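# Move the glass graduated cylinder from the shelved bench to the cart

## Task

Take the graduated cylinder that sits on the bench with shelves and set it upright in the cart's top tray. At the end its base must sit on the tray floor itself, not on the base of another cylinder, and every other cylinder must also still be standing in the tray. The task fails if any graduated cylinder tips over, touches the room's floor, or breaks. They are glass and break from a drop of more than a few centimetres or a hard impact. The task also fails if the robot falls over or finishes tilted. Open the gripper and move the robot away at the end, because a cylinder that stays in place only because the robot holds it does not count.

## Robot and tools

ROBOT. TidyBot++ is a wheeled base (0.54 m long, 0.50 m wide, 0.38 m tall) on four powered casters. It carries a single seven-joint arm that ends in a two-finger gripper. The shoulder sits 0.12 m ahead of the base centre and 0.68 m above the floor. There are two cameras. base_camera is fixed on the base and looks forward and down; its images are 644x364. wrist_camera is a fisheye on the hand that looks along the fingers; its images are 644x476. At the start the arm is folded, with the hand pointing down and poking up to 0.08 m past the base front.

FRAMES. In the base frame the origin is on the floor below the base centre, with x forward, y left and z up, in metres. hand_pose uses this frame and gives the point between the finger pads. Its z axis runs outward along the fingers, and its y axis is the direction in which the fingers close. base_odometry is measured from where the base stood when the scene began. Heading is in radians, positive to the left, from -3.142 to 3.142. It counts wheel turns, so wheel slip shows up as travel, and it drifts a few cm and degrees over many moves. base_tilt is in degrees, with forward and right as positive.

execute_actions. Its argument is actions, a list holding one action or none. An empty list only returns the state and the images. An action can have three keys. base holds exactly one relative move, measured from where the base last reported itself: translate_m (metres, forward +, -2 to 2), strafe_m (metres, left +, -2 to 2) or rotate_rad (radians, counter-clockwise seen from above +, -6.3 to 6.3). joints gives absolute targets by name, in radians. joint_1_rad can take any angle and swings the whole arm about the vertical; positive is clockwise seen from above, the opposite sense to rotate_rad. joint_2_rad is the shoulder, -2.249 to 2.249. joint_3_rad can take any angle. joint_4_rad is the elbow, -2.579 to 2.579. joint_5_rad can take any angle. joint_6_rad is the wrist, -2.099 to 2.099. joint_7_rad can take any angle; with the hand pointing down, positive turns it counter-clockwise, and at 1.57 the fingers open sideways. gripper_pos runs from 0 (open, about 85 mm gap) to 1 (closed), and the gap is roughly 85*(1-gripper_pos) mm. Joints that can take any angle go the short way round, so turn them in steps of under half a turn. speeds lowers the top speed for that action only: translate_m and strafe_m from 0.05 to 0.5 m/s, rotate_rad from 0.1 to 1.57 rad/s. The default is the maximum. A base move that would be too long at its speed is refused. cameras is a list drawn from base_camera, wrist_camera and all; leaving it out, null or all means every camera, and [] means none. An unknown key, unknown name or out-of-range value makes the whole call refused. Anything you leave out of an action may keep pushing toward its old target.

ARM GEOMETRY. The upper arm is 0.42 m, the forearm 0.31 m and the hand 0.31 m to the hand point. With joint_1_rad=0, joint_3_rad=3.14 and joint_5_rad=0, the arm stays in the x-z plane. Measured from vertical, with forward tilt positive, the segment angles are then j2, j2-j4 and j2-j4-j6. The hand point lies ahead of the shoulder by the sum of length*sin(angle), and above it by the sum of length*cos(angle). Closed fingertips reach about 20 mm beyond the hand point. A downward-pointing hand can rise only to about 0.94 m, and only near the base.

OTHER TOOLS. wait(seconds 0 to 10) commands nothing new and returns the state and images. zoom_image(camera, region [x0,y0,x1,y1] in pixels of that camera's latest full image, at most 504x504) returns a closer view. read_manual(section "licences") returns the licence texts. finished_scene(scene = current scene number) ends the scene for good and reports whether the task was met.

RESULT LINES. base_status and joint_status report how each motion ended. done: the target was reached; for the base this only means the wheels turned, so it may have slipped or been blocked. off_target: stopped away from the target and possibly still pushing. With the gripper at 1, off_target means it is holding something. contact_stop / time_out: the old target is dropped and the part holds where it is. not_followed, plus "joint command not followed" with a "cause:" line: the arm targets were withheld, usually to avoid self-collision. limit_stop_at_motor_heat: stopped by heat, so resend the target. on_its_own lists motion you did not command. motor_effort shows percent of maximum, with the peak in brackets. Motor temperatures are listed in joint order. Warnings include ARM HIT (the arm struck the base or itself), MOTOR HOT (60 °C), OVER-TEMPERATURE FAULT (75 °C, the arm sags) and torque faults, which freeze the arm for 10 s and skip the rest of the call. A stop cancels the later calls in the same reply. The simulation keeps running while you think.

ACCURACY. Friction and load sag leave the hand a cm or two off, more when stretched out. To correct, send each joint its last command plus (wanted minus read). Don't command a loaded joint to its current reading, or it sinks. Trust the images over hand_pose.

AVOID. Don't drop or knock the glass, and lower it gently to the tray floor. Don't drive the base while the arm is snagged, especially about 0.8 m or higher, because the robot can tip; backing off straightens it. Avoid hard sideways force on a raised hand, avoid driving into obstacles, and avoid holding loads for long periods, which heats the motors. Objects can occasionally get a brief push. Finish by opening the gripper and withdrawing the arm and base.

Each tool is called after "Call:" as a command line: name --argument value for each argument, lists and objects as JSON in quotes; but a table of rows of numbers goes row by row, as --pt "numbers of a row", without its own name.

## Session

Call:
execute_actions --actions '[]'

Scene clock: 0.00 s.
Motor temperatures (°C, as the motors report them): [33 32 29 30 33 38 44]
base_odometry: x=+0.000 y=+0.000 heading=+0.000 (m, m, rad; odometry frame)
base_tilt: forward=+0.5 right=+0.1 (deg)
base_status: not commanded
joint_positions: joint_1_rad=-0.042 joint_2_rad=-0.366 joint_3_rad=+3.093 joint_4_rad=-2.525 joint_5_rad=+0.013 joint_6_rad=-0.823 joint_7_rad=+1.565 gripper_pos=+0.000
joint_status: not commanded
motor_effort: joint_1_rad=+0 joint_2_rad=-1 joint_3_rad=+0 joint_4_rad=+15 joint_5_rad=+0 joint_6_rad=+1 joint_7_rad=-1 (%)
hand_pose: x=+0.2785 y=+0.0106 z=+0.5926 quat_wxyz=(+0.010, +0.996, +0.045, +0.080) (m; base frame)
pictures: base_camera, wrist_camera
Images, in order (width x height): base_camera 644x364, wrist_camera 644x476.

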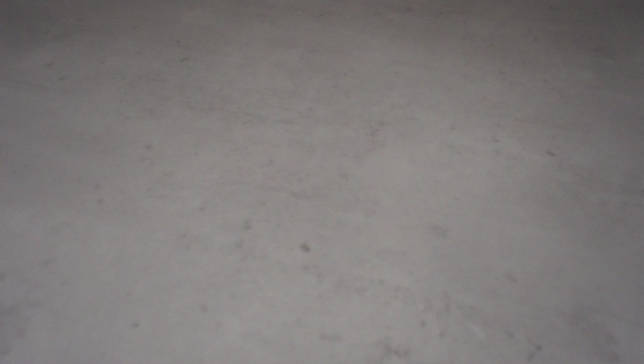

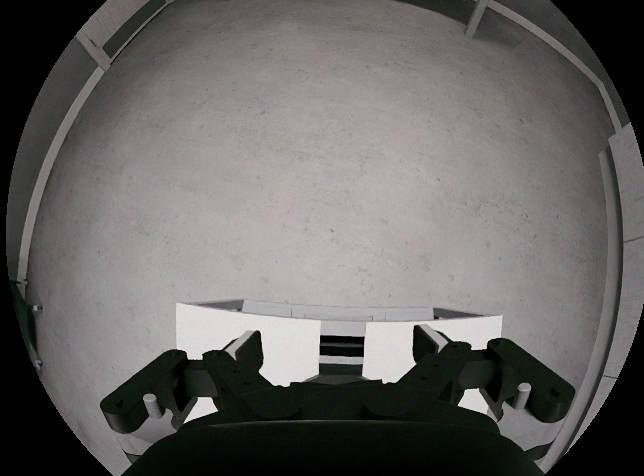

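Call:
execute_actions --actions '[{"joints":{"joint_2_rad":-0.4,"joint_4_rad":-2.2,"joint_6_rad":0.0}}]' --cameras '["wrist_camera"]'

Scene clock: 3.13 s.
Motor temperatures (°C, as the motors report them): [33 32 29 30 33 38 44]
base_odometry: x=+0.000 y=+0.000 heading=+0.000 (m, m, rad; odometry frame)
base_tilt: forward=+0.5 right=+0.1 (deg)
base_status: not commanded
joint_positions: joint_1_rad=-0.042 joint_2_rad=-0.386 joint_3_rad=+3.093 joint_4_rad=-2.216 joint_5_rad=+0.013 joint_6_rad=-0.021 joint_7_rad=+1.565 gripper_pos=+0.000
joint_status: all done
motor_effort: joint_1_rad=+1(1) joint_2_rad=-7(8) joint_3_rad=+0(0) joint_4_rad=+22(22) joint_5_rad=+0(0) joint_6_rad=+7(9) joint_7_rad=-1(1) (%)
hand_pose: x=+0.5612 y=+0.0436 z=+0.9044 quat_wxyz=(-0.016, +0.798, +0.043, +0.601) (m; base frame)
pictures: wrist_camera
camera_calibration (this result's frames):
wrist_camera: T_world_to_cam=[[0.100099, -0.994589, -0.0278121, 0.0157894], [-0.226896, 0.00439835, -0.973909, 1.0681], [0.968761, 0.103797, -0.225228, -0.211946], [0, 0, 0, 1]] pos_world=[0.446092, 0.0330055, 0.992934]
Images, in order (width x height): wrist_camera 644x476.

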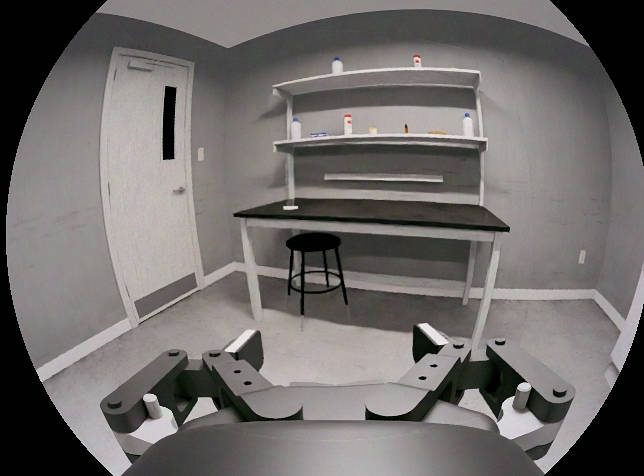

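Call:
zoom_image --camera "wrist_camera" --region '[230, 140, 390, 260]'

Call:
execute_actions --actions '[{"joints":{"joint_1_rad":-1.6}}]' --cameras '["wrist_camera"]'

Region (230, 140, 390, 260) of wrist_camera's 644x476 image, scaled by 3.150; it fills the top 378 rows of this view, and the rest is white.

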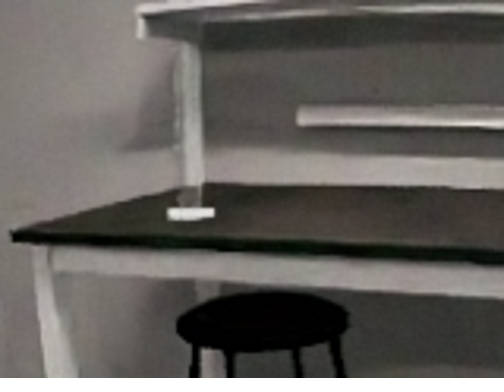

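Scene clock: 7.63 s.
Motor temperatures (°C, as the motors report them): [33 32 29 30 33 38 44]
base_odometry: x=+0.000 y=+0.000 heading=+0.000 (m, m, rad; odometry frame)
base_tilt: forward=+0.5 right=+0.1 (deg)
base_status: not commanded
joint_positions: joint_1_rad=-1.588 joint_2_rad=-0.386 joint_3_rad=+3.093 joint_4_rad=-2.216 joint_5_rad=+0.013 joint_6_rad=-0.021 joint_7_rad=+1.565 gripper_pos=+0.000
joint_status: all done
motor_effort: joint_1_rad=+0(1) joint_2_rad=-6(7) joint_3_rad=+0(1) joint_4_rad=+21(21) joint_5_rad=-1(1) joint_6_rad=+8(8) joint_7_rad=-1(1) (%)
hand_pose: x=+0.0865 y=+0.4431 z=+0.9044 quat_wxyz=(-0.431, +0.541, +0.588, +0.419) (m; base frame)
pictures: wrist_camera
camera_calibration (this result's frames):
wrist_camera: T_world_to_cam=[[0.996781, 0.0751952, -0.0278122, -0.0909158], [-0.0100711, -0.226715, -0.973909, 1.0423], [-0.0795387, 0.971054, -0.225228, -0.0871981], [0, 0, 0, 1]] pos_world=[0.0941846, 0.327815, 0.992934]
Images, in order (width x height): wrist_camera 644x476.

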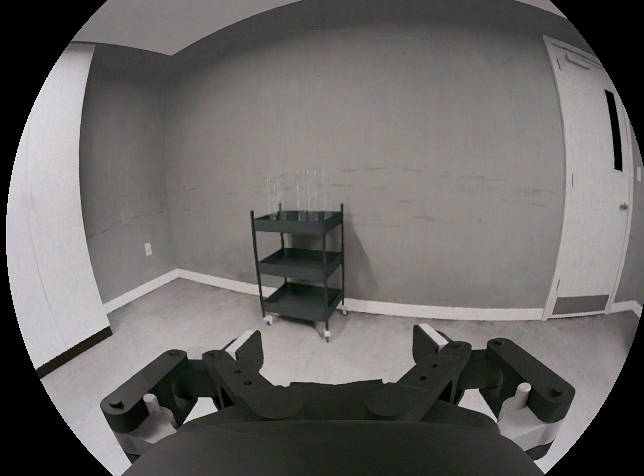

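Call:
zoom_image --camera "wrist_camera" --region '[230, 150, 370, 350]'

Region (230, 150, 370, 350) of wrist_camera's 644x476 image, scaled by 2.520; it fills the left 353 columns of this view, and the rest is white.

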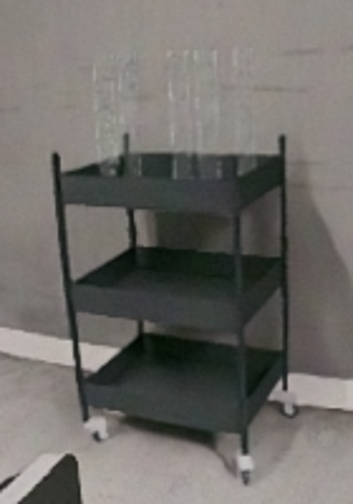

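Call:
execute_actions --actions '[{"base":{"rotate_rad":-0.396},"joints":{"joint_1_rad":-2.3,"joint_2_rad":0.2,"joint_4_rad":-0.6,"joint_6_rad":-1.4}}]' --cameras '[]'

Call:
execute_actions --actions '[{"base":{"strafe_m":1.3},"joints":{"joint_1_rad":-2.72}}]'

Scene clock: 30.40 s.
Motor temperatures (°C, as the motors report them): [33 32 29 30 33 38 44]
base_odometry: x=+0.000 y=+0.000 heading=-0.395 (m, m, rad; odometry frame)
base_tilt: forward=+0.5 right=+0.0 (deg)
base_status: done
joint_positions: joint_1_rad=-2.286 joint_2_rad=+0.182 joint_3_rad=+3.094 joint_4_rad=-0.626 joint_5_rad=+0.013 joint_6_rad=-1.369 joint_7_rad=+1.565 gripper_pos=+0.000
joint_status: all done
motor_effort: joint_1_rad=+1(0) joint_2_rad=-22(22) joint_3_rad=-1(1) joint_4_rad=+17(22) joint_5_rad=+0(1) joint_6_rad=+7(8) joint_7_rad=-1(1) (%)
hand_pose: x=-0.2620 y=+0.4084 z=+1.1357 quat_wxyz=(-0.426, +0.354, +0.812, +0.184) (m; base frame)
pictures: none
No camera images: the call's "cameras" was empty. Leave "cameras" out to get every camera's image.

Scene clock: 34.37 s.
Motor temperatures (°C, as the motors report them): [33 32 29 30 33 38 44]
base_odometry: x=+0.503 y=+1.199 heading=-0.396 (m, m, rad; odometry frame)
base_tilt: forward=+0.5 right=+0.0 (deg)
base_status: done
joint_positions: joint_1_rad=-2.709 joint_2_rad=+0.188 joint_3_rad=+3.093 joint_4_rad=-0.625 joint_5_rad=+0.013 joint_6_rad=-1.370 joint_7_rad=+1.565 gripper_pos=+0.000
joint_status: all done
motor_effort: joint_1_rad=+1(3) joint_2_rad=-22(23) joint_3_rad=-1(2) joint_4_rad=+16(17) joint_5_rad=+0(0) joint_6_rad=+6(7) joint_7_rad=-1(1) (%)
hand_pose: x=-0.3984 y=+0.2171 z=+1.1326 quat_wxyz=(-0.453, +0.176, +0.870, +0.089) (m; base frame)
pictures: base_camera, wrist_camera
camera_calibration (this result's frames):
wrist_camera: T_world_to_cam=[[0.392061, 0.91809, -0.0583039, 0.0263687], [0.467834, -0.253552, -0.846666, 1.26056], [-0.792098, 0.304668, -0.528921, 0.349893], [0, 0, 0, 1]] pos_world=[-0.32292, 0.188807, 1.25387]
Images, in order (width x height): base_camera 644x364, wrist_camera 644x476.

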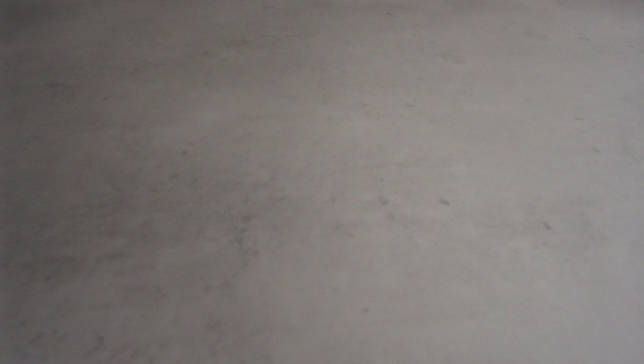

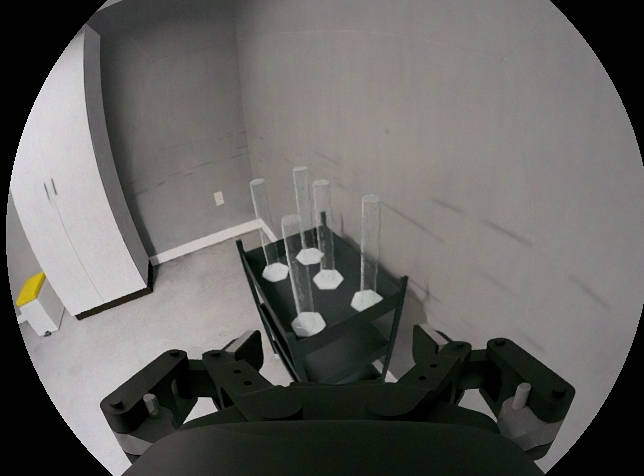

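Call:
zoom_image --camera "wrist_camera" --region '[220, 160, 420, 360]'

Region (220, 160, 420, 360) of wrist_camera's 644x476 image, scaled by 2.520.

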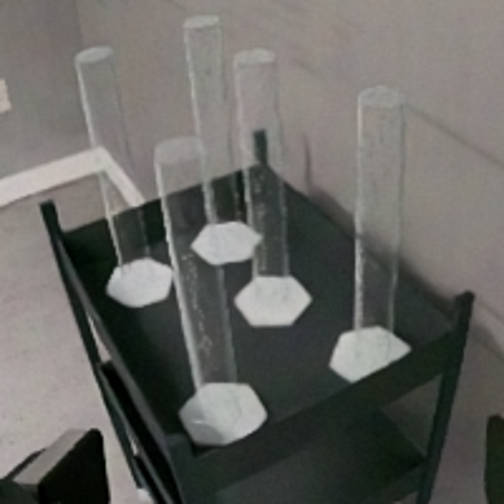

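Call:
execute_actions --actions '[{"base":{"translate_m":0.85},"joints":{"joint_1_rad":0.0,"joint_2_rad":-0.163,"joint_3_rad":3.14,"joint_4_rad":-2.144,"joint_5_rad":0,"joint_6_rad":0.41,"joint_7_rad":1.57}}]'

Scene clock: 62.47 s.
Motor temperatures (°C, as the motors report them): [33 32 29 30 33 38 44]
base_odometry: x=+1.287 y=+0.871 heading=-0.396 (m, m, rad; odometry frame)
base_tilt: forward=+0.5 right=+0.1 (deg)
base_status: done
joint_positions: joint_1_rad=-0.012 joint_2_rad=-0.146 joint_3_rad=+3.126 joint_4_rad=-2.117 joint_5_rad=+0.013 joint_6_rad=+0.378 joint_7_rad=+1.565 gripper_pos=+0.000
joint_status: all done
motor_effort: joint_1_rad=+1(2) joint_2_rad=-15(27) joint_3_rad=+0(3) joint_4_rad=+21(22) joint_5_rad=-1(1) joint_6_rad=+8(8) joint_7_rad=-1(0) (%)
hand_pose: x=+0.6581 y=+0.0181 z=+0.9685 quat_wxyz=(-0.008, +0.715, +0.015, +0.699) (m; base frame)
pictures: base_camera, wrist_camera
camera_calibration (this result's frames):
wrist_camera: T_world_to_cam=[[0.0573377, -0.997569, -0.0396151, 0.0221131], [0.0293619, 0.0413482, -0.998713, 1.00734], [0.997923, 0.0561008, 0.0316613, -0.555858], [0, 0, 0, 1]] pos_world=[0.523858, 0.0115917, 1.02452]
Images, in order (width x height): base_camera 644x364, wrist_camera 644x476.

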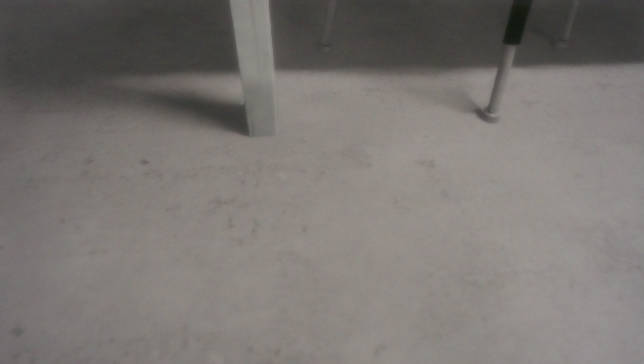

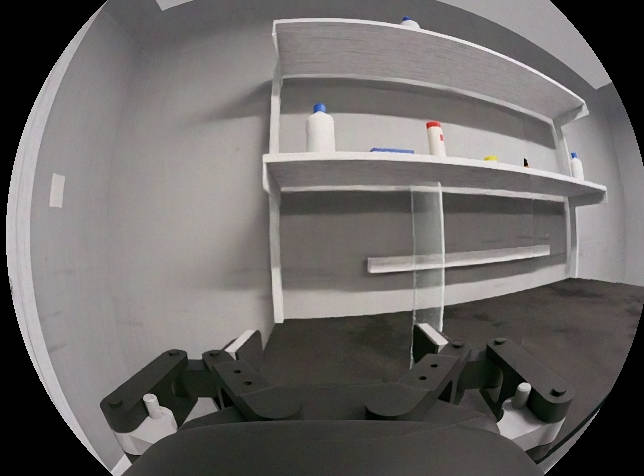

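Call:
execute_actions --actions '[{"base":{"strafe_m":-0.115},"joints":{"joint_1_rad":0.012,"joint_2_rad":-0.18,"joint_3_rad":3.156,"joint_4_rad":-2.17,"joint_5_rad":-0.02,"joint_6_rad":0.44}}]'

Scene clock: 72.37 s.
Motor temperatures (°C, as the motors report them): [33 32 29 30 33 38 44]
base_odometry: x=+1.243 y=+0.765 heading=-0.396 (m, m, rad; odometry frame)
base_tilt: forward=+0.6 right=+0.1 (deg)
base_status: done
joint_positions: joint_1_rad=+0.003 joint_2_rad=-0.164 joint_3_rad=+3.146 joint_4_rad=-2.147 joint_5_rad=+0.013 joint_6_rad=+0.410 joint_7_rad=+1.565 gripper_pos=+0.000
joint_status: all done
motor_effort: joint_1_rad=+0(2) joint_2_rad=-13(15) joint_3_rad=+0(1) joint_4_rad=+21(22) joint_5_rad=-1(1) joint_6_rad=+8(8) joint_7_rad=-1(0) (%)
hand_pose: x=+0.6497 y=-0.0014 z=+0.9702 quat_wxyz=(+0.003, +0.708, +0.001, +0.706) (m; base frame)
pictures: base_camera, wrist_camera
camera_calibration (this result's frames):
wrist_camera: T_world_to_cam=[[0.0237352, -0.998828, -0.0421877, 0.0275503], [0.050439, 0.0433423, -0.997786, 0.995483], [0.998445, 0.0215547, 0.0514086, -0.566049], [0, 0, 0, 1]] pos_world=[0.514304, -0.00342748, 1.02354]
Images, in order (width x height): base_camera 644x364, wrist_camera 644x476.

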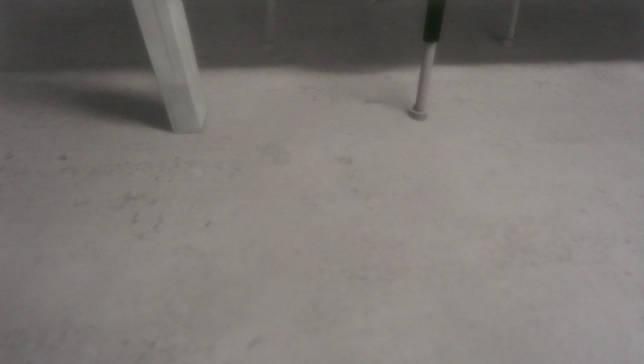

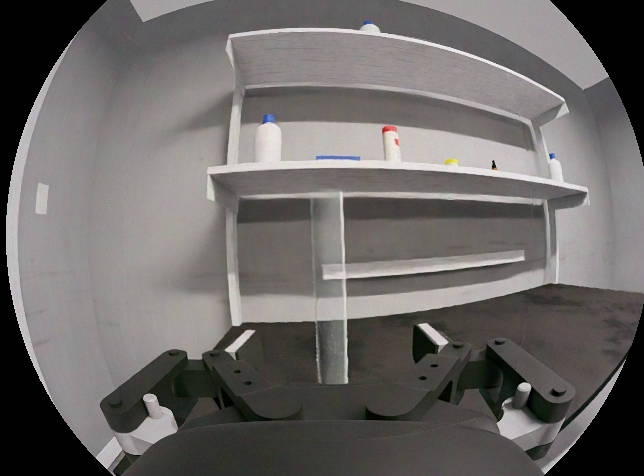

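Call:
execute_actions --actions '[{"base":{"translate_m":0.14}}]'

Scene clock: 77.20 s.
Motor temperatures (°C, as the motors report them): [33 32 29 30 33 38 44]
base_odometry: x=+1.372 y=+0.710 heading=-0.396 (m, m, rad; odometry frame)
base_tilt: forward=+0.5 right=+0.1 (deg)
base_status: done
joint_positions: joint_1_rad=+0.003 joint_2_rad=-0.171 joint_3_rad=+3.146 joint_4_rad=-2.148 joint_5_rad=+0.013 joint_6_rad=+0.411 joint_7_rad=+1.565 gripper_pos=+0.000
joint_status: not commanded
motor_effort: joint_1_rad=+1(0) joint_2_rad=-13(18) joint_3_rad=+0(0) joint_4_rad=+21(22) joint_5_rad=+0(1) joint_6_rad=+8(9) joint_7_rad=-1(1) (%)
hand_pose: x=+0.6475 y=-0.0014 z=+0.9738 quat_wxyz=(+0.003, +0.705, +0.001, +0.709) (m; base frame)
pictures: base_camera, wrist_camera
camera_calibration (this result's frames):
wrist_camera: T_world_to_cam=[[0.0240347, -0.998829, -0.0419931, 0.0273703], [0.0577921, 0.0433232, -0.997388, 0.994026], [0.998039, 0.021545, 0.0587657, -0.570919], [0, 0, 0, 1]] pos_world=[0.511695, -0.00342567, 1.02613]
Images, in order (width x height): base_camera 644x364, wrist_camera 644x476.

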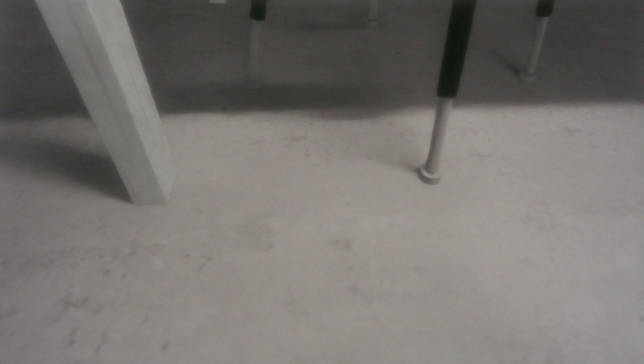

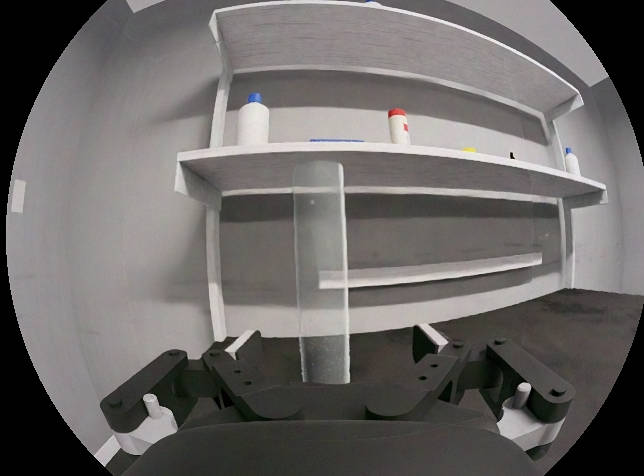

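Call:
zoom_image --camera "wrist_camera" --region '[220, 150, 460, 400]'

Region (220, 150, 460, 400) of wrist_camera's 644x476 image, scaled by 2.016; it fills the left 484 columns of this view, and the rest is white.

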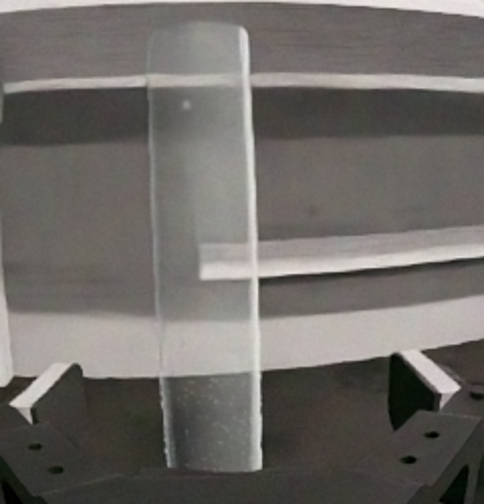

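Call:
execute_actions --actions '[{"base":{"translate_m":0.075},"speeds":{"translate_m":0.15},"joints":{"joint_1_rad":-0.027}}]' --cameras '["wrist_camera"]'

Scene clock: 84.20 s.
Motor temperatures (°C, as the motors report them): [33 32 29 30 33 38 44]
base_odometry: x=+1.441 y=+0.681 heading=-0.396 (m, m, rad; odometry frame)
base_tilt: forward=+0.5 right=+0.1 (deg)
base_status: done
joint_positions: joint_1_rad=-0.021 joint_2_rad=-0.175 joint_3_rad=+3.146 joint_4_rad=-2.148 joint_5_rad=+0.013 joint_6_rad=+0.411 joint_7_rad=+1.565 gripper_pos=+0.000
joint_status: all done
motor_effort: joint_1_rad=+1(1) joint_2_rad=-13(16) joint_3_rad=+0(2) joint_4_rad=+21(22) joint_5_rad=-1(0) joint_6_rad=+8(8) joint_7_rad=+0(1) (%)
hand_pose: x=+0.6463 y=+0.0112 z=+0.9757 quat_wxyz=(-0.005, +0.704, +0.010, +0.710) (m; base frame)
pictures: wrist_camera
camera_calibration (this result's frames):
wrist_camera: T_world_to_cam=[[0.0480004, -0.997968, -0.0419072, 0.0244566], [0.0605381, 0.0447851, -0.997161, 0.993457], [0.997011, 0.0453271, 0.0625648, -0.573352], [0, 0, 0, 1]] pos_world=[0.510322, 0.00590319, 1.02753]
Images, in order (width x height): wrist_camera 644x476.

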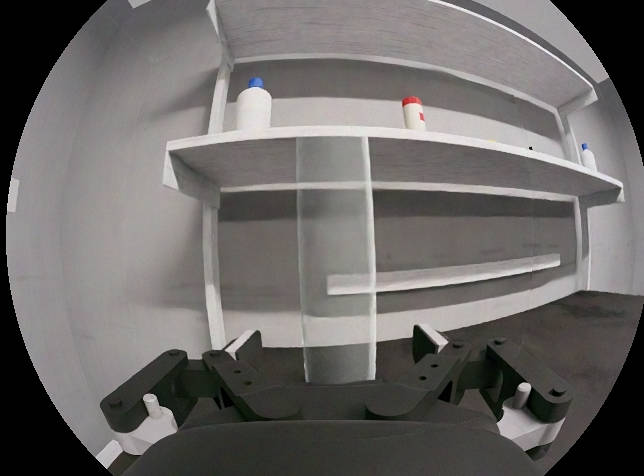

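Call:
execute_actions --actions '[{"base":{"translate_m":0.02},"speeds":{"translate_m":0.1},"joints":{"gripper_pos":0.3}}]' --cameras '["wrist_camera"]'

Scene clock: 86.97 s.
Motor temperatures (°C, as the motors report them): [33 32 29 30 33 38 44]
base_odometry: x=+1.460 y=+0.673 heading=-0.397 (m, m, rad; odometry frame)
base_tilt: forward=+0.6 right=+0.0 (deg)
base_status: done
joint_positions: joint_1_rad=-0.021 joint_2_rad=-0.174 joint_3_rad=+3.146 joint_4_rad=-2.148 joint_5_rad=+0.013 joint_6_rad=+0.411 joint_7_rad=+1.565 gripper_pos=+0.300
joint_status: all done
motor_effort: joint_1_rad=+0(1) joint_2_rad=-13(17) joint_3_rad=-1(2) joint_4_rad=+21(21) joint_5_rad=+0(0) joint_6_rad=+8(9) joint_7_rad=-1(1) (%)
hand_pose: x=+0.6465 y=+0.0112 z=+0.9752 quat_wxyz=(-0.005, +0.704, +0.010, +0.710) (m; base frame)
pictures: wrist_camera
camera_calibration (this result's frames):
wrist_camera: T_world_to_cam=[[0.0479644, -0.997968, -0.041933, 0.0244772], [0.0596421, 0.0447679, -0.997215, 0.993552], [0.997067, 0.0453299, 0.0616682, -0.572715], [0, 0, 0, 1]] pos_world=[0.510604, 0.00590933, 1.02713]
Images, in order (width x height): wrist_camera 644x476.

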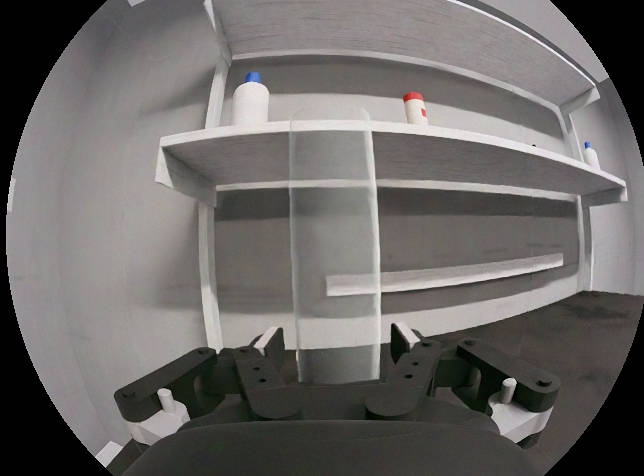

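Call:
execute_actions --actions '[{"joints":{"gripper_pos":0.7}}]' --cameras '["wrist_camera"]'

Scene clock: 89.43 s.
Motor temperatures (°C, as the motors report them): [33 32 29 30 33 38 44]
base_odometry: x=+1.460 y=+0.673 heading=-0.397 (m, m, rad; odometry frame)
base_tilt: forward=+0.6 right=+0.0 (deg)
base_status: not commanded
joint_positions: joint_1_rad=-0.021 joint_2_rad=-0.174 joint_3_rad=+3.146 joint_4_rad=-2.148 joint_5_rad=+0.013 joint_6_rad=+0.411 joint_7_rad=+1.565 gripper_pos=+0.555
joint_status: gripper_pos off_target (ended at +0.555, target +0.700)
motor_effort: joint_1_rad=+1(1) joint_2_rad=-13(13) joint_3_rad=+0(0) joint_4_rad=+21(20) joint_5_rad=-1(0) joint_6_rad=+8(8) joint_7_rad=+0(1) (%)
hand_pose: x=+0.6465 y=+0.0112 z=+0.9752 quat_wxyz=(-0.005, +0.704, +0.010, +0.710) (m; base frame)
pictures: wrist_camera
camera_calibration (this result's frames):
wrist_camera: T_world_to_cam=[[0.0479599, -0.997968, -0.0419446, 0.0244899], [0.0596472, 0.0447794, -0.997215, 0.993549], [0.997067, 0.0453245, 0.0616736, -0.57272], [0, 0, 0, 1]] pos_world=[0.510603, 0.00590789, 1.02713]
Images, in order (width x height): wrist_camera 644x476.

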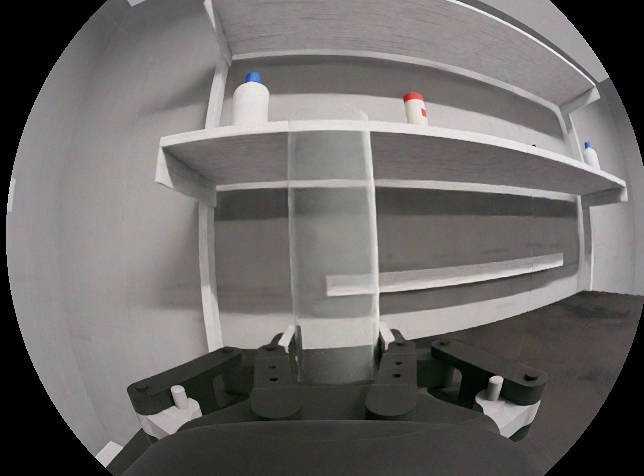

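Call:
execute_actions --actions '[{"joints":{"gripper_pos":0.85,"joint_2_rad":-0.232,"joint_4_rad":-2.005,"joint_6_rad":0.22}}]' --cameras '["wrist_camera"]'

Scene clock: 94.67 s.
Motor temperatures (°C, as the motors report them): [33 32 29 30 33 38 44]
base_odometry: x=+1.460 y=+0.673 heading=-0.397 (m, m, rad; odometry frame)
base_tilt: forward=+0.5 right=+0.0 (deg)
base_status: not commanded
joint_positions: joint_1_rad=-0.021 joint_2_rad=-0.209 joint_3_rad=+3.146 joint_4_rad=-2.039 joint_5_rad=+0.013 joint_6_rad=+0.241 joint_7_rad=+1.565 gripper_pos=+0.555
joint_status: gripper_pos off_target (ended at +0.555, target +0.850); the others done
motor_effort: joint_1_rad=+0(1) joint_2_rad=-14(17) joint_3_rad=+0(0) joint_4_rad=+24(24) joint_5_rad=-1(0) joint_6_rad=+9(10) joint_7_rad=-1(0) (%)
hand_pose: x=+0.6468 y=+0.0104 z=+1.0073 quat_wxyz=(-0.004, +0.713, +0.009, +0.701) (m; base frame)
pictures: wrist_camera
camera_calibration (this result's frames):
wrist_camera: T_world_to_cam=[[0.0447795, -0.998107, -0.042154, 0.0273636], [0.0339958, 0.0436944, -0.998466, 1.04349], [0.998418, 0.0432777, 0.0358881, -0.549889], [0, 0, 0, 1]] pos_world=[0.51232, 0.00551493, 1.06278]
Images, in order (width x height): wrist_camera 644x476.

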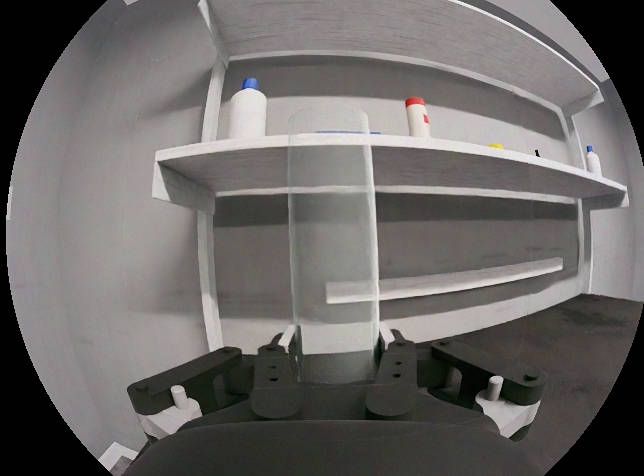

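Call:
execute_actions --actions '[{"base":{"strafe_m":-0.4},"joints":{"joint_2_rad":-0.24,"joint_4_rad":-1.985,"joint_6_rad":0.25}}]' --cameras '[]'

Call:
execute_actions --actions '[{"base":{"translate_m":-1.98},"joints":{"joint_1_rad":-1.66}}]'

Scene clock: 106.73 s.
Motor temperatures (°C, as the motors report them): [33 32 29 30 33 38 44]
base_odometry: x=+1.306 y=+0.304 heading=-0.396 (m, m, rad; odometry frame)
base_tilt: forward=+0.5 right=+0.1 (deg)
base_status: done
joint_positions: joint_1_rad=-0.021 joint_2_rad=-0.215 joint_3_rad=+3.153 joint_4_rad=-2.021 joint_5_rad=+0.013 joint_6_rad=+0.241 joint_7_rad=+1.565 gripper_pos=+0.555
joint_status: all done
motor_effort: joint_1_rad=+0(2) joint_2_rad=-15(16) joint_3_rad=+0(2) joint_4_rad=+25(25) joint_5_rad=+0(0) joint_6_rad=+9(9) joint_7_rad=-1(0) (%)
hand_pose: x=+0.6464 y=+0.0072 z=+1.0209 quat_wxyz=(-0.003, +0.705, +0.007, +0.709) (m; base frame)
pictures: none
No camera images: the call's "cameras" was empty. Leave "cameras" out to get every camera's image.

Scene clock: 112.07 s.
Motor temperatures (°C, as the motors report them): [33 32 29 30 33 38 44]
base_odometry: x=-0.521 y=+1.067 heading=-0.396 (m, m, rad; odometry frame)
base_tilt: forward=+0.5 right=+0.0 (deg)
base_status: done
joint_positions: joint_1_rad=-1.651 joint_2_rad=-0.216 joint_3_rad=+3.153 joint_4_rad=-2.020 joint_5_rad=+0.013 joint_6_rad=+0.241 joint_7_rad=+1.565 gripper_pos=+0.555
joint_status: all done
motor_effort: joint_1_rad=+0(1) joint_2_rad=-14(18) joint_3_rad=-1(1) joint_4_rad=+24(24) joint_5_rad=-1(1) joint_6_rad=+10(10) joint_7_rad=-1(1) (%)
hand_pose: x=+0.0807 y=+0.5258 z=+1.0223 quat_wxyz=(-0.518, +0.478, +0.517, +0.485) (m; base frame)
pictures: base_camera, wrist_camera
camera_calibration (this result's frames):
wrist_camera: T_world_to_cam=[[0.994121, 0.0994697, -0.0427626, -0.0853504], [-0.0485615, 0.0566265, -0.997214, 1.05376], [-0.0967711, 0.993428, 0.061124, -0.444523], [0, 0, 0, 1]] pos_world=[0.0930038, 0.390421, 1.07434]
Images, in order (width x height): base_camera 644x364, wrist_camera 644x476.

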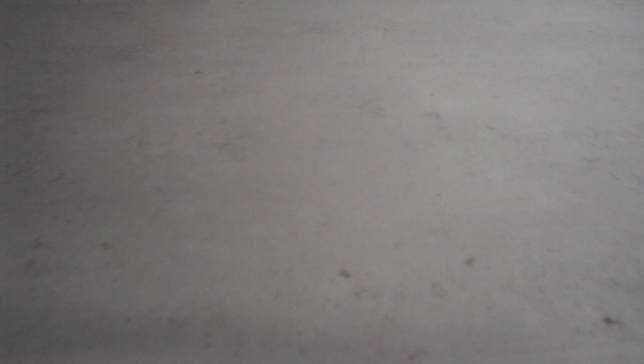

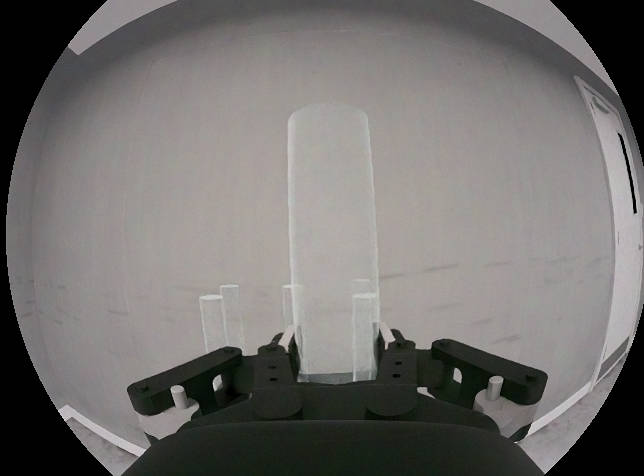

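Call:
zoom_image --camera "wrist_camera" --region '[190, 260, 400, 390]'

Region (190, 260, 400, 390) of wrist_camera's 644x476 image, scaled by 2.400; it fills the top 312 rows of this view, and the rest is white.

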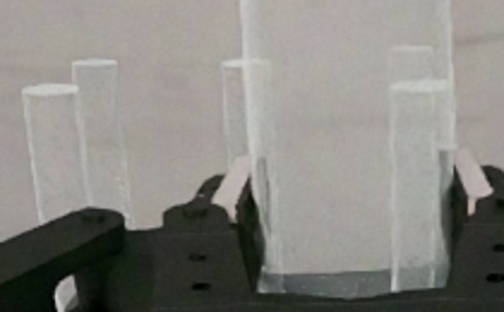

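Call:
execute_actions --actions '[{"base":{"translate_m":-0.10}}]' --cameras '[]'

Call:
execute_actions --actions '[{"base":{"strafe_m":0.17}}]' --cameras '["wrist_camera"]'

Scene clock: 134.33 s.
Motor temperatures (°C, as the motors report them): [33 32 29 31 33 38 44]
base_odometry: x=-0.614 y=+1.106 heading=-0.396 (m, m, rad; odometry frame)
base_tilt: forward=+0.5 right=+0.1 (deg)
base_status: done
joint_positions: joint_1_rad=-1.655 joint_2_rad=-0.216 joint_3_rad=+3.153 joint_4_rad=-2.020 joint_5_rad=+0.013 joint_6_rad=+0.241 joint_7_rad=+1.565 gripper_pos=+0.555
joint_status: not commanded
motor_effort: joint_1_rad=+0(2) joint_2_rad=-14(16) joint_3_rad=-1(2) joint_4_rad=+24(25) joint_5_rad=+0(1) joint_6_rad=+10(10) joint_7_rad=-1(0) (%)
hand_pose: x=+0.0788 y=+0.5256 z=+1.0225 quat_wxyz=(-0.519, +0.477, +0.518, +0.484) (m; base frame)
pictures: none
No camera images: the call's "cameras" was empty. Leave "cameras" out to get every camera's image.

Scene clock: 135.87 s.
Motor temperatures (°C, as the motors report them): [33 32 29 31 33 38 44]
base_odometry: x=-0.548 y=+1.263 heading=-0.396 (m, m, rad; odometry frame)
base_tilt: forward=+0.5 right=+0.0 (deg)
base_status: done
joint_positions: joint_1_rad=-1.655 joint_2_rad=-0.222 joint_3_rad=+3.153 joint_4_rad=-2.020 joint_5_rad=+0.013 joint_6_rad=+0.241 joint_7_rad=+1.565 gripper_pos=+0.555
joint_status: not commanded
motor_effort: joint_1_rad=+0(0) joint_2_rad=-15(19) joint_3_rad=-1(0) joint_4_rad=+25(25) joint_5_rad=-1(1) joint_6_rad=+11(10) joint_7_rad=-1(1) (%)
hand_pose: x=+0.0790 y=+0.5237 z=+1.0257 quat_wxyz=(-0.521, +0.476, +0.517, +0.485) (m; base frame)
pictures: wrist_camera
camera_calibration (this result's frames):
wrist_camera: T_world_to_cam=[[0.993738, 0.103279, -0.0426414, -0.085391], [-0.0493046, 0.0628464, -0.996805, 1.05359], [-0.100269, 0.992665, 0.067545, -0.448655], [0, 0, 0, 1]] pos_world=[0.091817, 0.387968, 1.07689]
Images, in order (width x height): wrist_camera 644x476.

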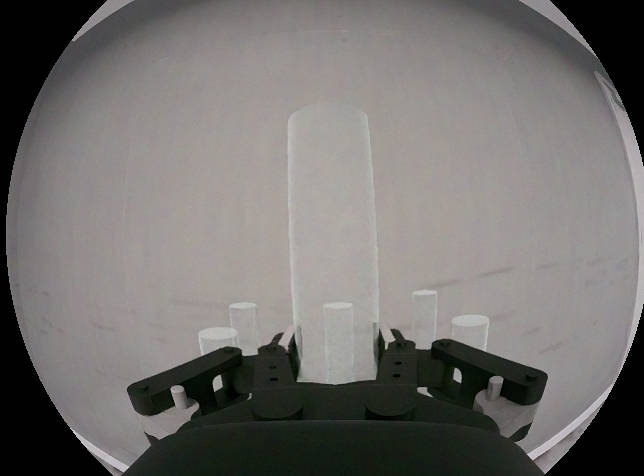

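Call:
zoom_image --camera "wrist_camera" --region '[190, 270, 510, 400]'

Region (190, 270, 510, 400) of wrist_camera's 644x476 image, scaled by 1.575; it fills the top 205 rows of this view, and the rest is white.

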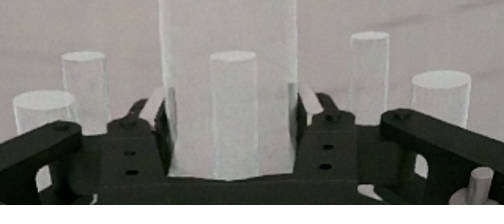

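Call:
execute_actions --actions '[{"base":{"strafe_m":0.122},"speeds":{"strafe_m":0.25}}]' --cameras '["wrist_camera"]'

Scene clock: 143.90 s.
Motor temperatures (°C, as the motors report them): [33 32 29 31 33 38 44]
base_odometry: x=-0.502 y=+1.376 heading=-0.395 (m, m, rad; odometry frame)
base_tilt: forward=+0.5 right=+0.0 (deg)
base_status: done
joint_positions: joint_1_rad=-1.655 joint_2_rad=-0.223 joint_3_rad=+3.153 joint_4_rad=-2.019 joint_5_rad=+0.013 joint_6_rad=+0.241 joint_7_rad=+1.565 gripper_pos=+0.555
joint_status: not commanded
motor_effort: joint_1_rad=+0(2) joint_2_rad=-14(19) joint_3_rad=+0(1) joint_4_rad=+24(25) joint_5_rad=-1(0) joint_6_rad=+10(10) joint_7_rad=-1(0) (%)
hand_pose: x=+0.0790 y=+0.5233 z=+1.0265 quat_wxyz=(-0.521, +0.476, +0.516, +0.485) (m; base frame)
pictures: wrist_camera
camera_calibration (this result's frames):
wrist_camera: T_world_to_cam=[[0.993733, 0.103336, -0.0426104, -0.0854149], [-0.0494157, 0.0642156, -0.996712, 1.05357], [-0.10026, 0.992571, 0.0689197, -0.449748], [0, 0, 0, 1]] pos_world=[0.0918505, 0.387578, 1.07746]
Images, in order (width x height): wrist_camera 644x476.

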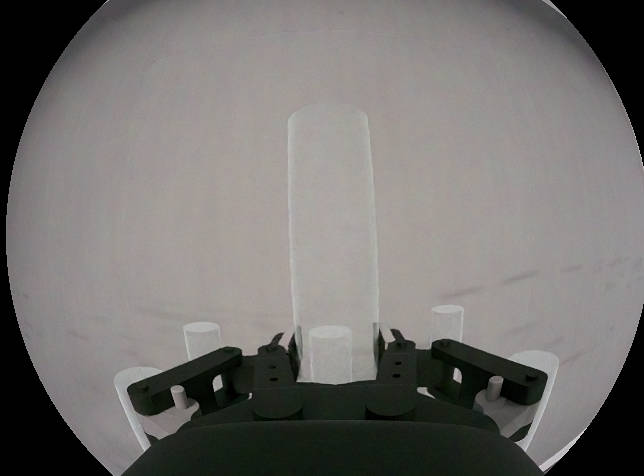

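Call:
execute_actions --actions '[{"joints":{"joint_2_rad":-0.145,"joint_4_rad":-2.22,"joint_6_rad":0.52}}]' --cameras '["wrist_camera"]'

Scene clock: 148.70 s.
Motor temperatures (°C, as the motors report them): [33 32 29 31 33 39 44]
base_odometry: x=-0.502 y=+1.376 heading=-0.395 (m, m, rad; odometry frame)
base_tilt: forward=+0.5 right=+0.0 (deg)
base_status: not commanded
joint_positions: joint_1_rad=-1.655 joint_2_rad=-0.143 joint_3_rad=+3.153 joint_4_rad=-2.215 joint_5_rad=+0.013 joint_6_rad=+0.476 joint_7_rad=+1.565 gripper_pos=+0.555
joint_status: all done
motor_effort: joint_1_rad=+1(1) joint_2_rad=-15(17) joint_3_rad=+0(1) joint_4_rad=+22(24) joint_5_rad=-1(1) joint_6_rad=+10(11) joint_7_rad=-1(1) (%)
hand_pose: x=+0.0776 y=+0.5255 z=+0.9392 quat_wxyz=(-0.512, +0.485, +0.527, +0.475) (m; base frame)
pictures: wrist_camera
camera_calibration (this result's frames):
wrist_camera: T_world_to_cam=[[0.993553, 0.104438, -0.0441051, -0.0870968], [-0.0468525, 0.0239994, -0.998613, 0.989115], [-0.103235, 0.994242, 0.0287378, -0.408955], [0, 0, 0, 1]] pos_world=[0.0906593, 0.391958, 0.995655]
Images, in order (width x height): wrist_camera 644x476.

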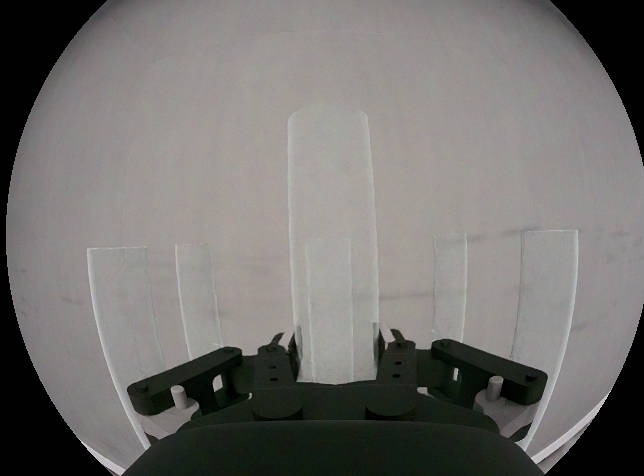

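Call:
execute_actions --actions '[{"joints":{"joint_2_rad":-0.05,"joint_4_rad":-2.35,"joint_6_rad":0.78}}]' --cameras '["wrist_camera"]'

Scene clock: 155.00 s.
Motor temperatures (°C, as the motors report them): [33 32 29 31 33 39 44]
base_odometry: x=-0.502 y=+1.376 heading=-0.395 (m, m, rad; odometry frame)
base_tilt: forward=+0.5 right=+0.0 (deg)
base_status: not commanded
joint_positions: joint_1_rad=-1.655 joint_2_rad=-0.047 joint_3_rad=+3.153 joint_4_rad=-2.342 joint_5_rad=+0.013 joint_6_rad=+0.736 joint_7_rad=+1.565 gripper_pos=+0.555
joint_status: all done
motor_effort: joint_1_rad=+0(1) joint_2_rad=-17(19) joint_3_rad=+0(0) joint_4_rad=+20(23) joint_5_rad=-1(0) joint_6_rad=+10(10) joint_7_rad=-1(1) (%)
hand_pose: x=+0.0765 y=+0.5252 z=+0.8975 quat_wxyz=(-0.522, +0.475, +0.518, +0.483) (m; base frame)
pictures: wrist_camera
camera_calibration (this result's frames):
wrist_camera: T_world_to_cam=[[0.993105, 0.108741, -0.0438049, -0.0903035], [-0.0506228, 0.0607504, -0.996868, 0.926809], [-0.105739, 0.992212, 0.0658362, -0.439603], [0, 0, 0, 1]] pos_world=[0.0901153, 0.389695, 0.948893]
Images, in order (width x height): wrist_camera 644x476.

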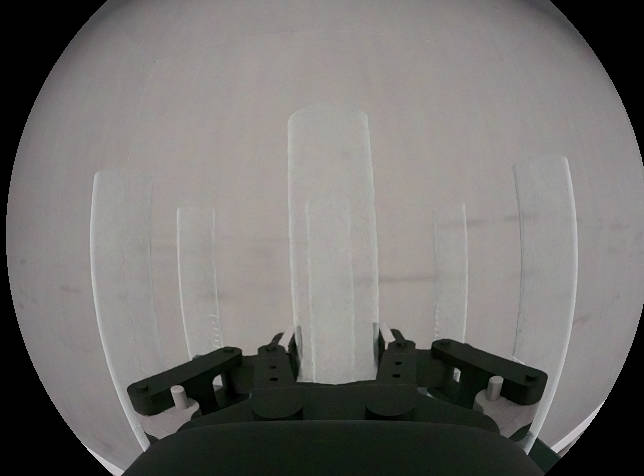

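Call:
execute_actions --actions '[{"joints":{"joint_2_rad":-0.02,"joint_4_rad":-2.382,"joint_6_rad":0.839}}]' --cameras '["wrist_camera"]'

Scene clock: 158.23 s.
Motor temperatures (°C, as the motors report them): [33 32 29 31 33 39 44]
base_odometry: x=-0.502 y=+1.376 heading=-0.395 (m, m, rad; odometry frame)
base_tilt: forward=+0.5 right=+0.0 (deg)
base_status: not commanded
joint_positions: joint_1_rad=-1.655 joint_2_rad=-0.023 joint_3_rad=+3.153 joint_4_rad=-2.371 joint_5_rad=+0.013 joint_6_rad=+0.798 joint_7_rad=+1.565 gripper_pos=+0.555
joint_status: all done
motor_effort: joint_1_rad=+1(0) joint_2_rad=-18(19) joint_3_rad=+0(0) joint_4_rad=+19(20) joint_5_rad=-1(1) joint_6_rad=+10(11) joint_7_rad=-1(1) (%)
hand_pose: x=+0.0763 y=+0.5240 z=+0.8890 quat_wxyz=(-0.525, +0.473, +0.515, +0.485) (m; base frame)
pictures: wrist_camera
camera_calibration (this result's frames):
wrist_camera: T_world_to_cam=[[0.992993, 0.109779, -0.0437381, -0.0909859], [-0.051711, 0.0708624, -0.996145, 0.912596], [-0.106256, 0.991427, 0.0760426, -0.44651], [0, 0, 0, 1]] pos_world=[0.0900951, 0.388002, 0.939052]
Images, in order (width x height): wrist_camera 644x476.

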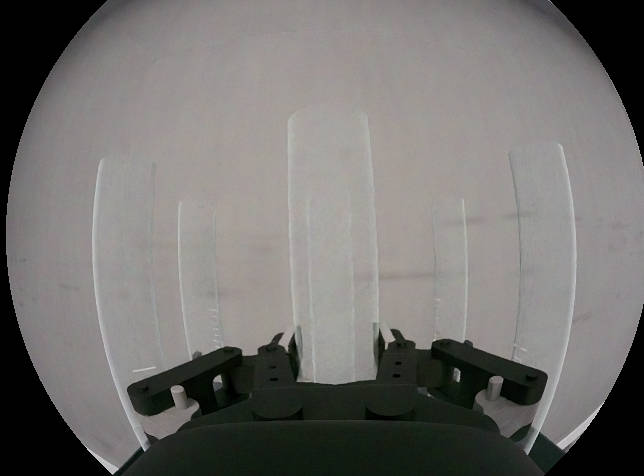

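Call:
execute_actions --actions '[{"joints":{"joint_2_rad":-0.012,"joint_4_rad":-2.396}}]' --cameras '["wrist_camera"]'

Scene clock: 160.67 s.
Motor temperatures (°C, as the motors report them): [33 32 29 31 33 39 44]
base_odometry: x=-0.502 y=+1.376 heading=-0.395 (m, m, rad; odometry frame)
base_tilt: forward=+0.5 right=+0.0 (deg)
base_status: not commanded
joint_positions: joint_1_rad=-1.655 joint_2_rad=-0.019 joint_3_rad=+3.153 joint_4_rad=-2.383 joint_5_rad=+0.013 joint_6_rad=+0.798 joint_7_rad=+1.565 gripper_pos=+0.555
joint_status: all done
motor_effort: joint_1_rad=+1(0) joint_2_rad=-17(17) joint_3_rad=+0(1) joint_4_rad=+19(20) joint_5_rad=-1(1) joint_6_rad=+9(10) joint_7_rad=-1(1) (%)
hand_pose: x=+0.0764 y=+0.5224 z=+0.8799 quat_wxyz=(-0.521, +0.477, +0.520, +0.481) (m; base frame)
pictures: wrist_camera
camera_calibration (this result's frames):
wrist_camera: T_world_to_cam=[[0.993051, 0.109027, -0.0443125, -0.0904175], [-0.0504054, 0.0537767, -0.99728, 0.913441], [-0.106348, 0.992583, 0.0588985, -0.42966], [0, 0, 0, 1]] pos_world=[0.0901382, 0.38721, 0.932256]
Images, in order (width x height): wrist_camera 644x476.

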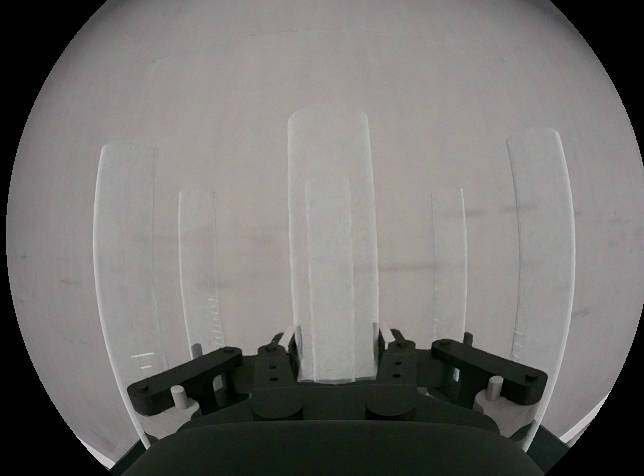

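Call:
execute_actions --actions '[{"joints":{"gripper_pos":0.2}}]' --cameras '["wrist_camera"]'

Scene clock: 162.77 s.
Motor temperatures (°C, as the motors report them): [33 32 29 31 33 39 44]
base_odometry: x=-0.502 y=+1.376 heading=-0.395 (m, m, rad; odometry frame)
base_tilt: forward=+0.5 right=+0.0 (deg)
base_status: not commanded
joint_positions: joint_1_rad=-1.655 joint_2_rad=-0.019 joint_3_rad=+3.153 joint_4_rad=-2.383 joint_5_rad=+0.013 joint_6_rad=+0.807 joint_7_rad=+1.565 gripper_pos=+0.200
joint_status: all done
motor_effort: joint_1_rad=+0(1) joint_2_rad=-15(17) joint_3_rad=+0(0) joint_4_rad=+17(19) joint_5_rad=-1(0) joint_6_rad=+8(10) joint_7_rad=-1(1) (%)
hand_pose: x=+0.0764 y=+0.5223 z=+0.8827 quat_wxyz=(-0.523, +0.475, +0.518, +0.483) (m; base frame)
pictures: wrist_camera
camera_calibration (this result's frames):
wrist_camera: T_world_to_cam=[[0.993009, 0.1095, -0.0440729, -0.0907242], [-0.0511431, 0.0626207, -0.996726, 0.911154], [-0.106382, 0.992012, 0.0677831, -0.43734], [0, 0, 0, 1]] pos_world=[0.0901641, 0.386724, 0.933817]
Images, in order (width x height): wrist_camera 644x476.

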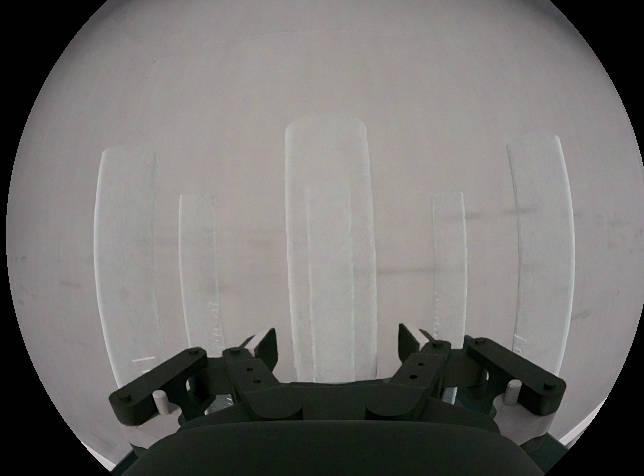

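Call:
execute_actions --actions '[{"base":{"strafe_m":-0.3}}]' --cameras '[]'

Call:
execute_actions --actions '[{"joints":{"joint_4_rad":-1.9,"joint_2_rad":-0.2,"joint_6_rad":-0.3}}]' --cameras '["wrist_camera"]'

Scene clock: 166.87 s.
Motor temperatures (°C, as the motors report them): [33 32 29 31 33 39 44]
base_odometry: x=-0.617 y=+1.099 heading=-0.396 (m, m, rad; odometry frame)
base_tilt: forward=+0.5 right=+0.0 (deg)
base_status: done
joint_positions: joint_1_rad=-1.656 joint_2_rad=-0.016 joint_3_rad=+3.153 joint_4_rad=-2.384 joint_5_rad=+0.011 joint_6_rad=+0.809 joint_7_rad=+1.565 gripper_pos=+0.200
joint_status: not commanded
motor_effort: joint_1_rad=+1(2) joint_2_rad=-15(19) joint_3_rad=+0(4) joint_4_rad=+18(18) joint_5_rad=-1(0) joint_6_rad=+8(9) joint_7_rad=-1(0) (%)
hand_pose: x=+0.0765 y=+0.5226 z=+0.8818 quat_wxyz=(-0.523, +0.475, +0.517, +0.483) (m; base frame)
pictures: none
No camera images: the call's "cameras" was empty. Leave "cameras" out to get every camera's image.

Scene clock: 168.63 s.
Motor temperatures (°C, as the motors report them): [33 32 29 31 33 39 44]
base_odometry: x=-0.617 y=+1.099 heading=-0.396 (m, m, rad; odometry frame)
base_tilt: forward=+0.5 right=+0.1 (deg)
base_status: not commanded
joint_positions: joint_1_rad=-1.656 joint_2_rad=-0.187 joint_3_rad=+3.153 joint_4_rad=-1.924 joint_5_rad=+0.011 joint_6_rad=-0.272 joint_7_rad=+1.565 gripper_pos=+0.200
joint_status: all done
motor_effort: joint_1_rad=+1(0) joint_2_rad=-14(17) joint_3_rad=+0(0) joint_4_rad=+21(21) joint_5_rad=+0(0) joint_6_rad=+7(8) joint_7_rad=-1(1) (%)
hand_pose: x=+0.0811 y=+0.5124 z=+0.9115 quat_wxyz=(-0.392, +0.573, +0.619, +0.367) (m; base frame)
pictures: wrist_camera
camera_calibration (this result's frames):
wrist_camera: T_world_to_cam=[[0.995745, 0.0768887, -0.0507935, -0.0703936], [-0.0181381, -0.376883, -0.926083, 1.09883], [-0.0903485, 0.923064, -0.373885, 0.00769495], [0, 0, 0, 1]] pos_world=[0.09072, 0.412439, 1.01691]
Images, in order (width x height): wrist_camera 644x476.

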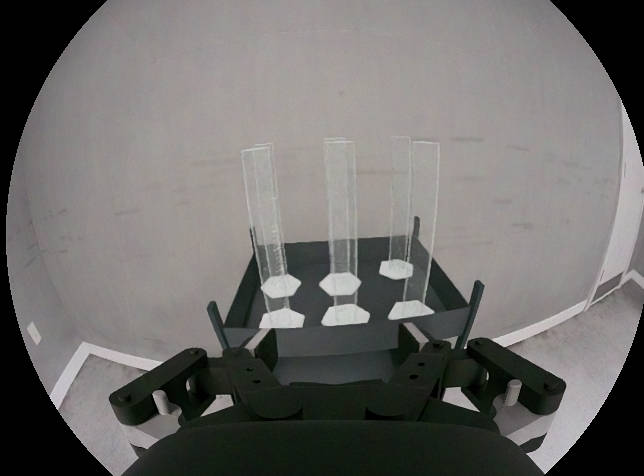

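Call:
finished_scene --scene 1

The scene is finished: the task was done.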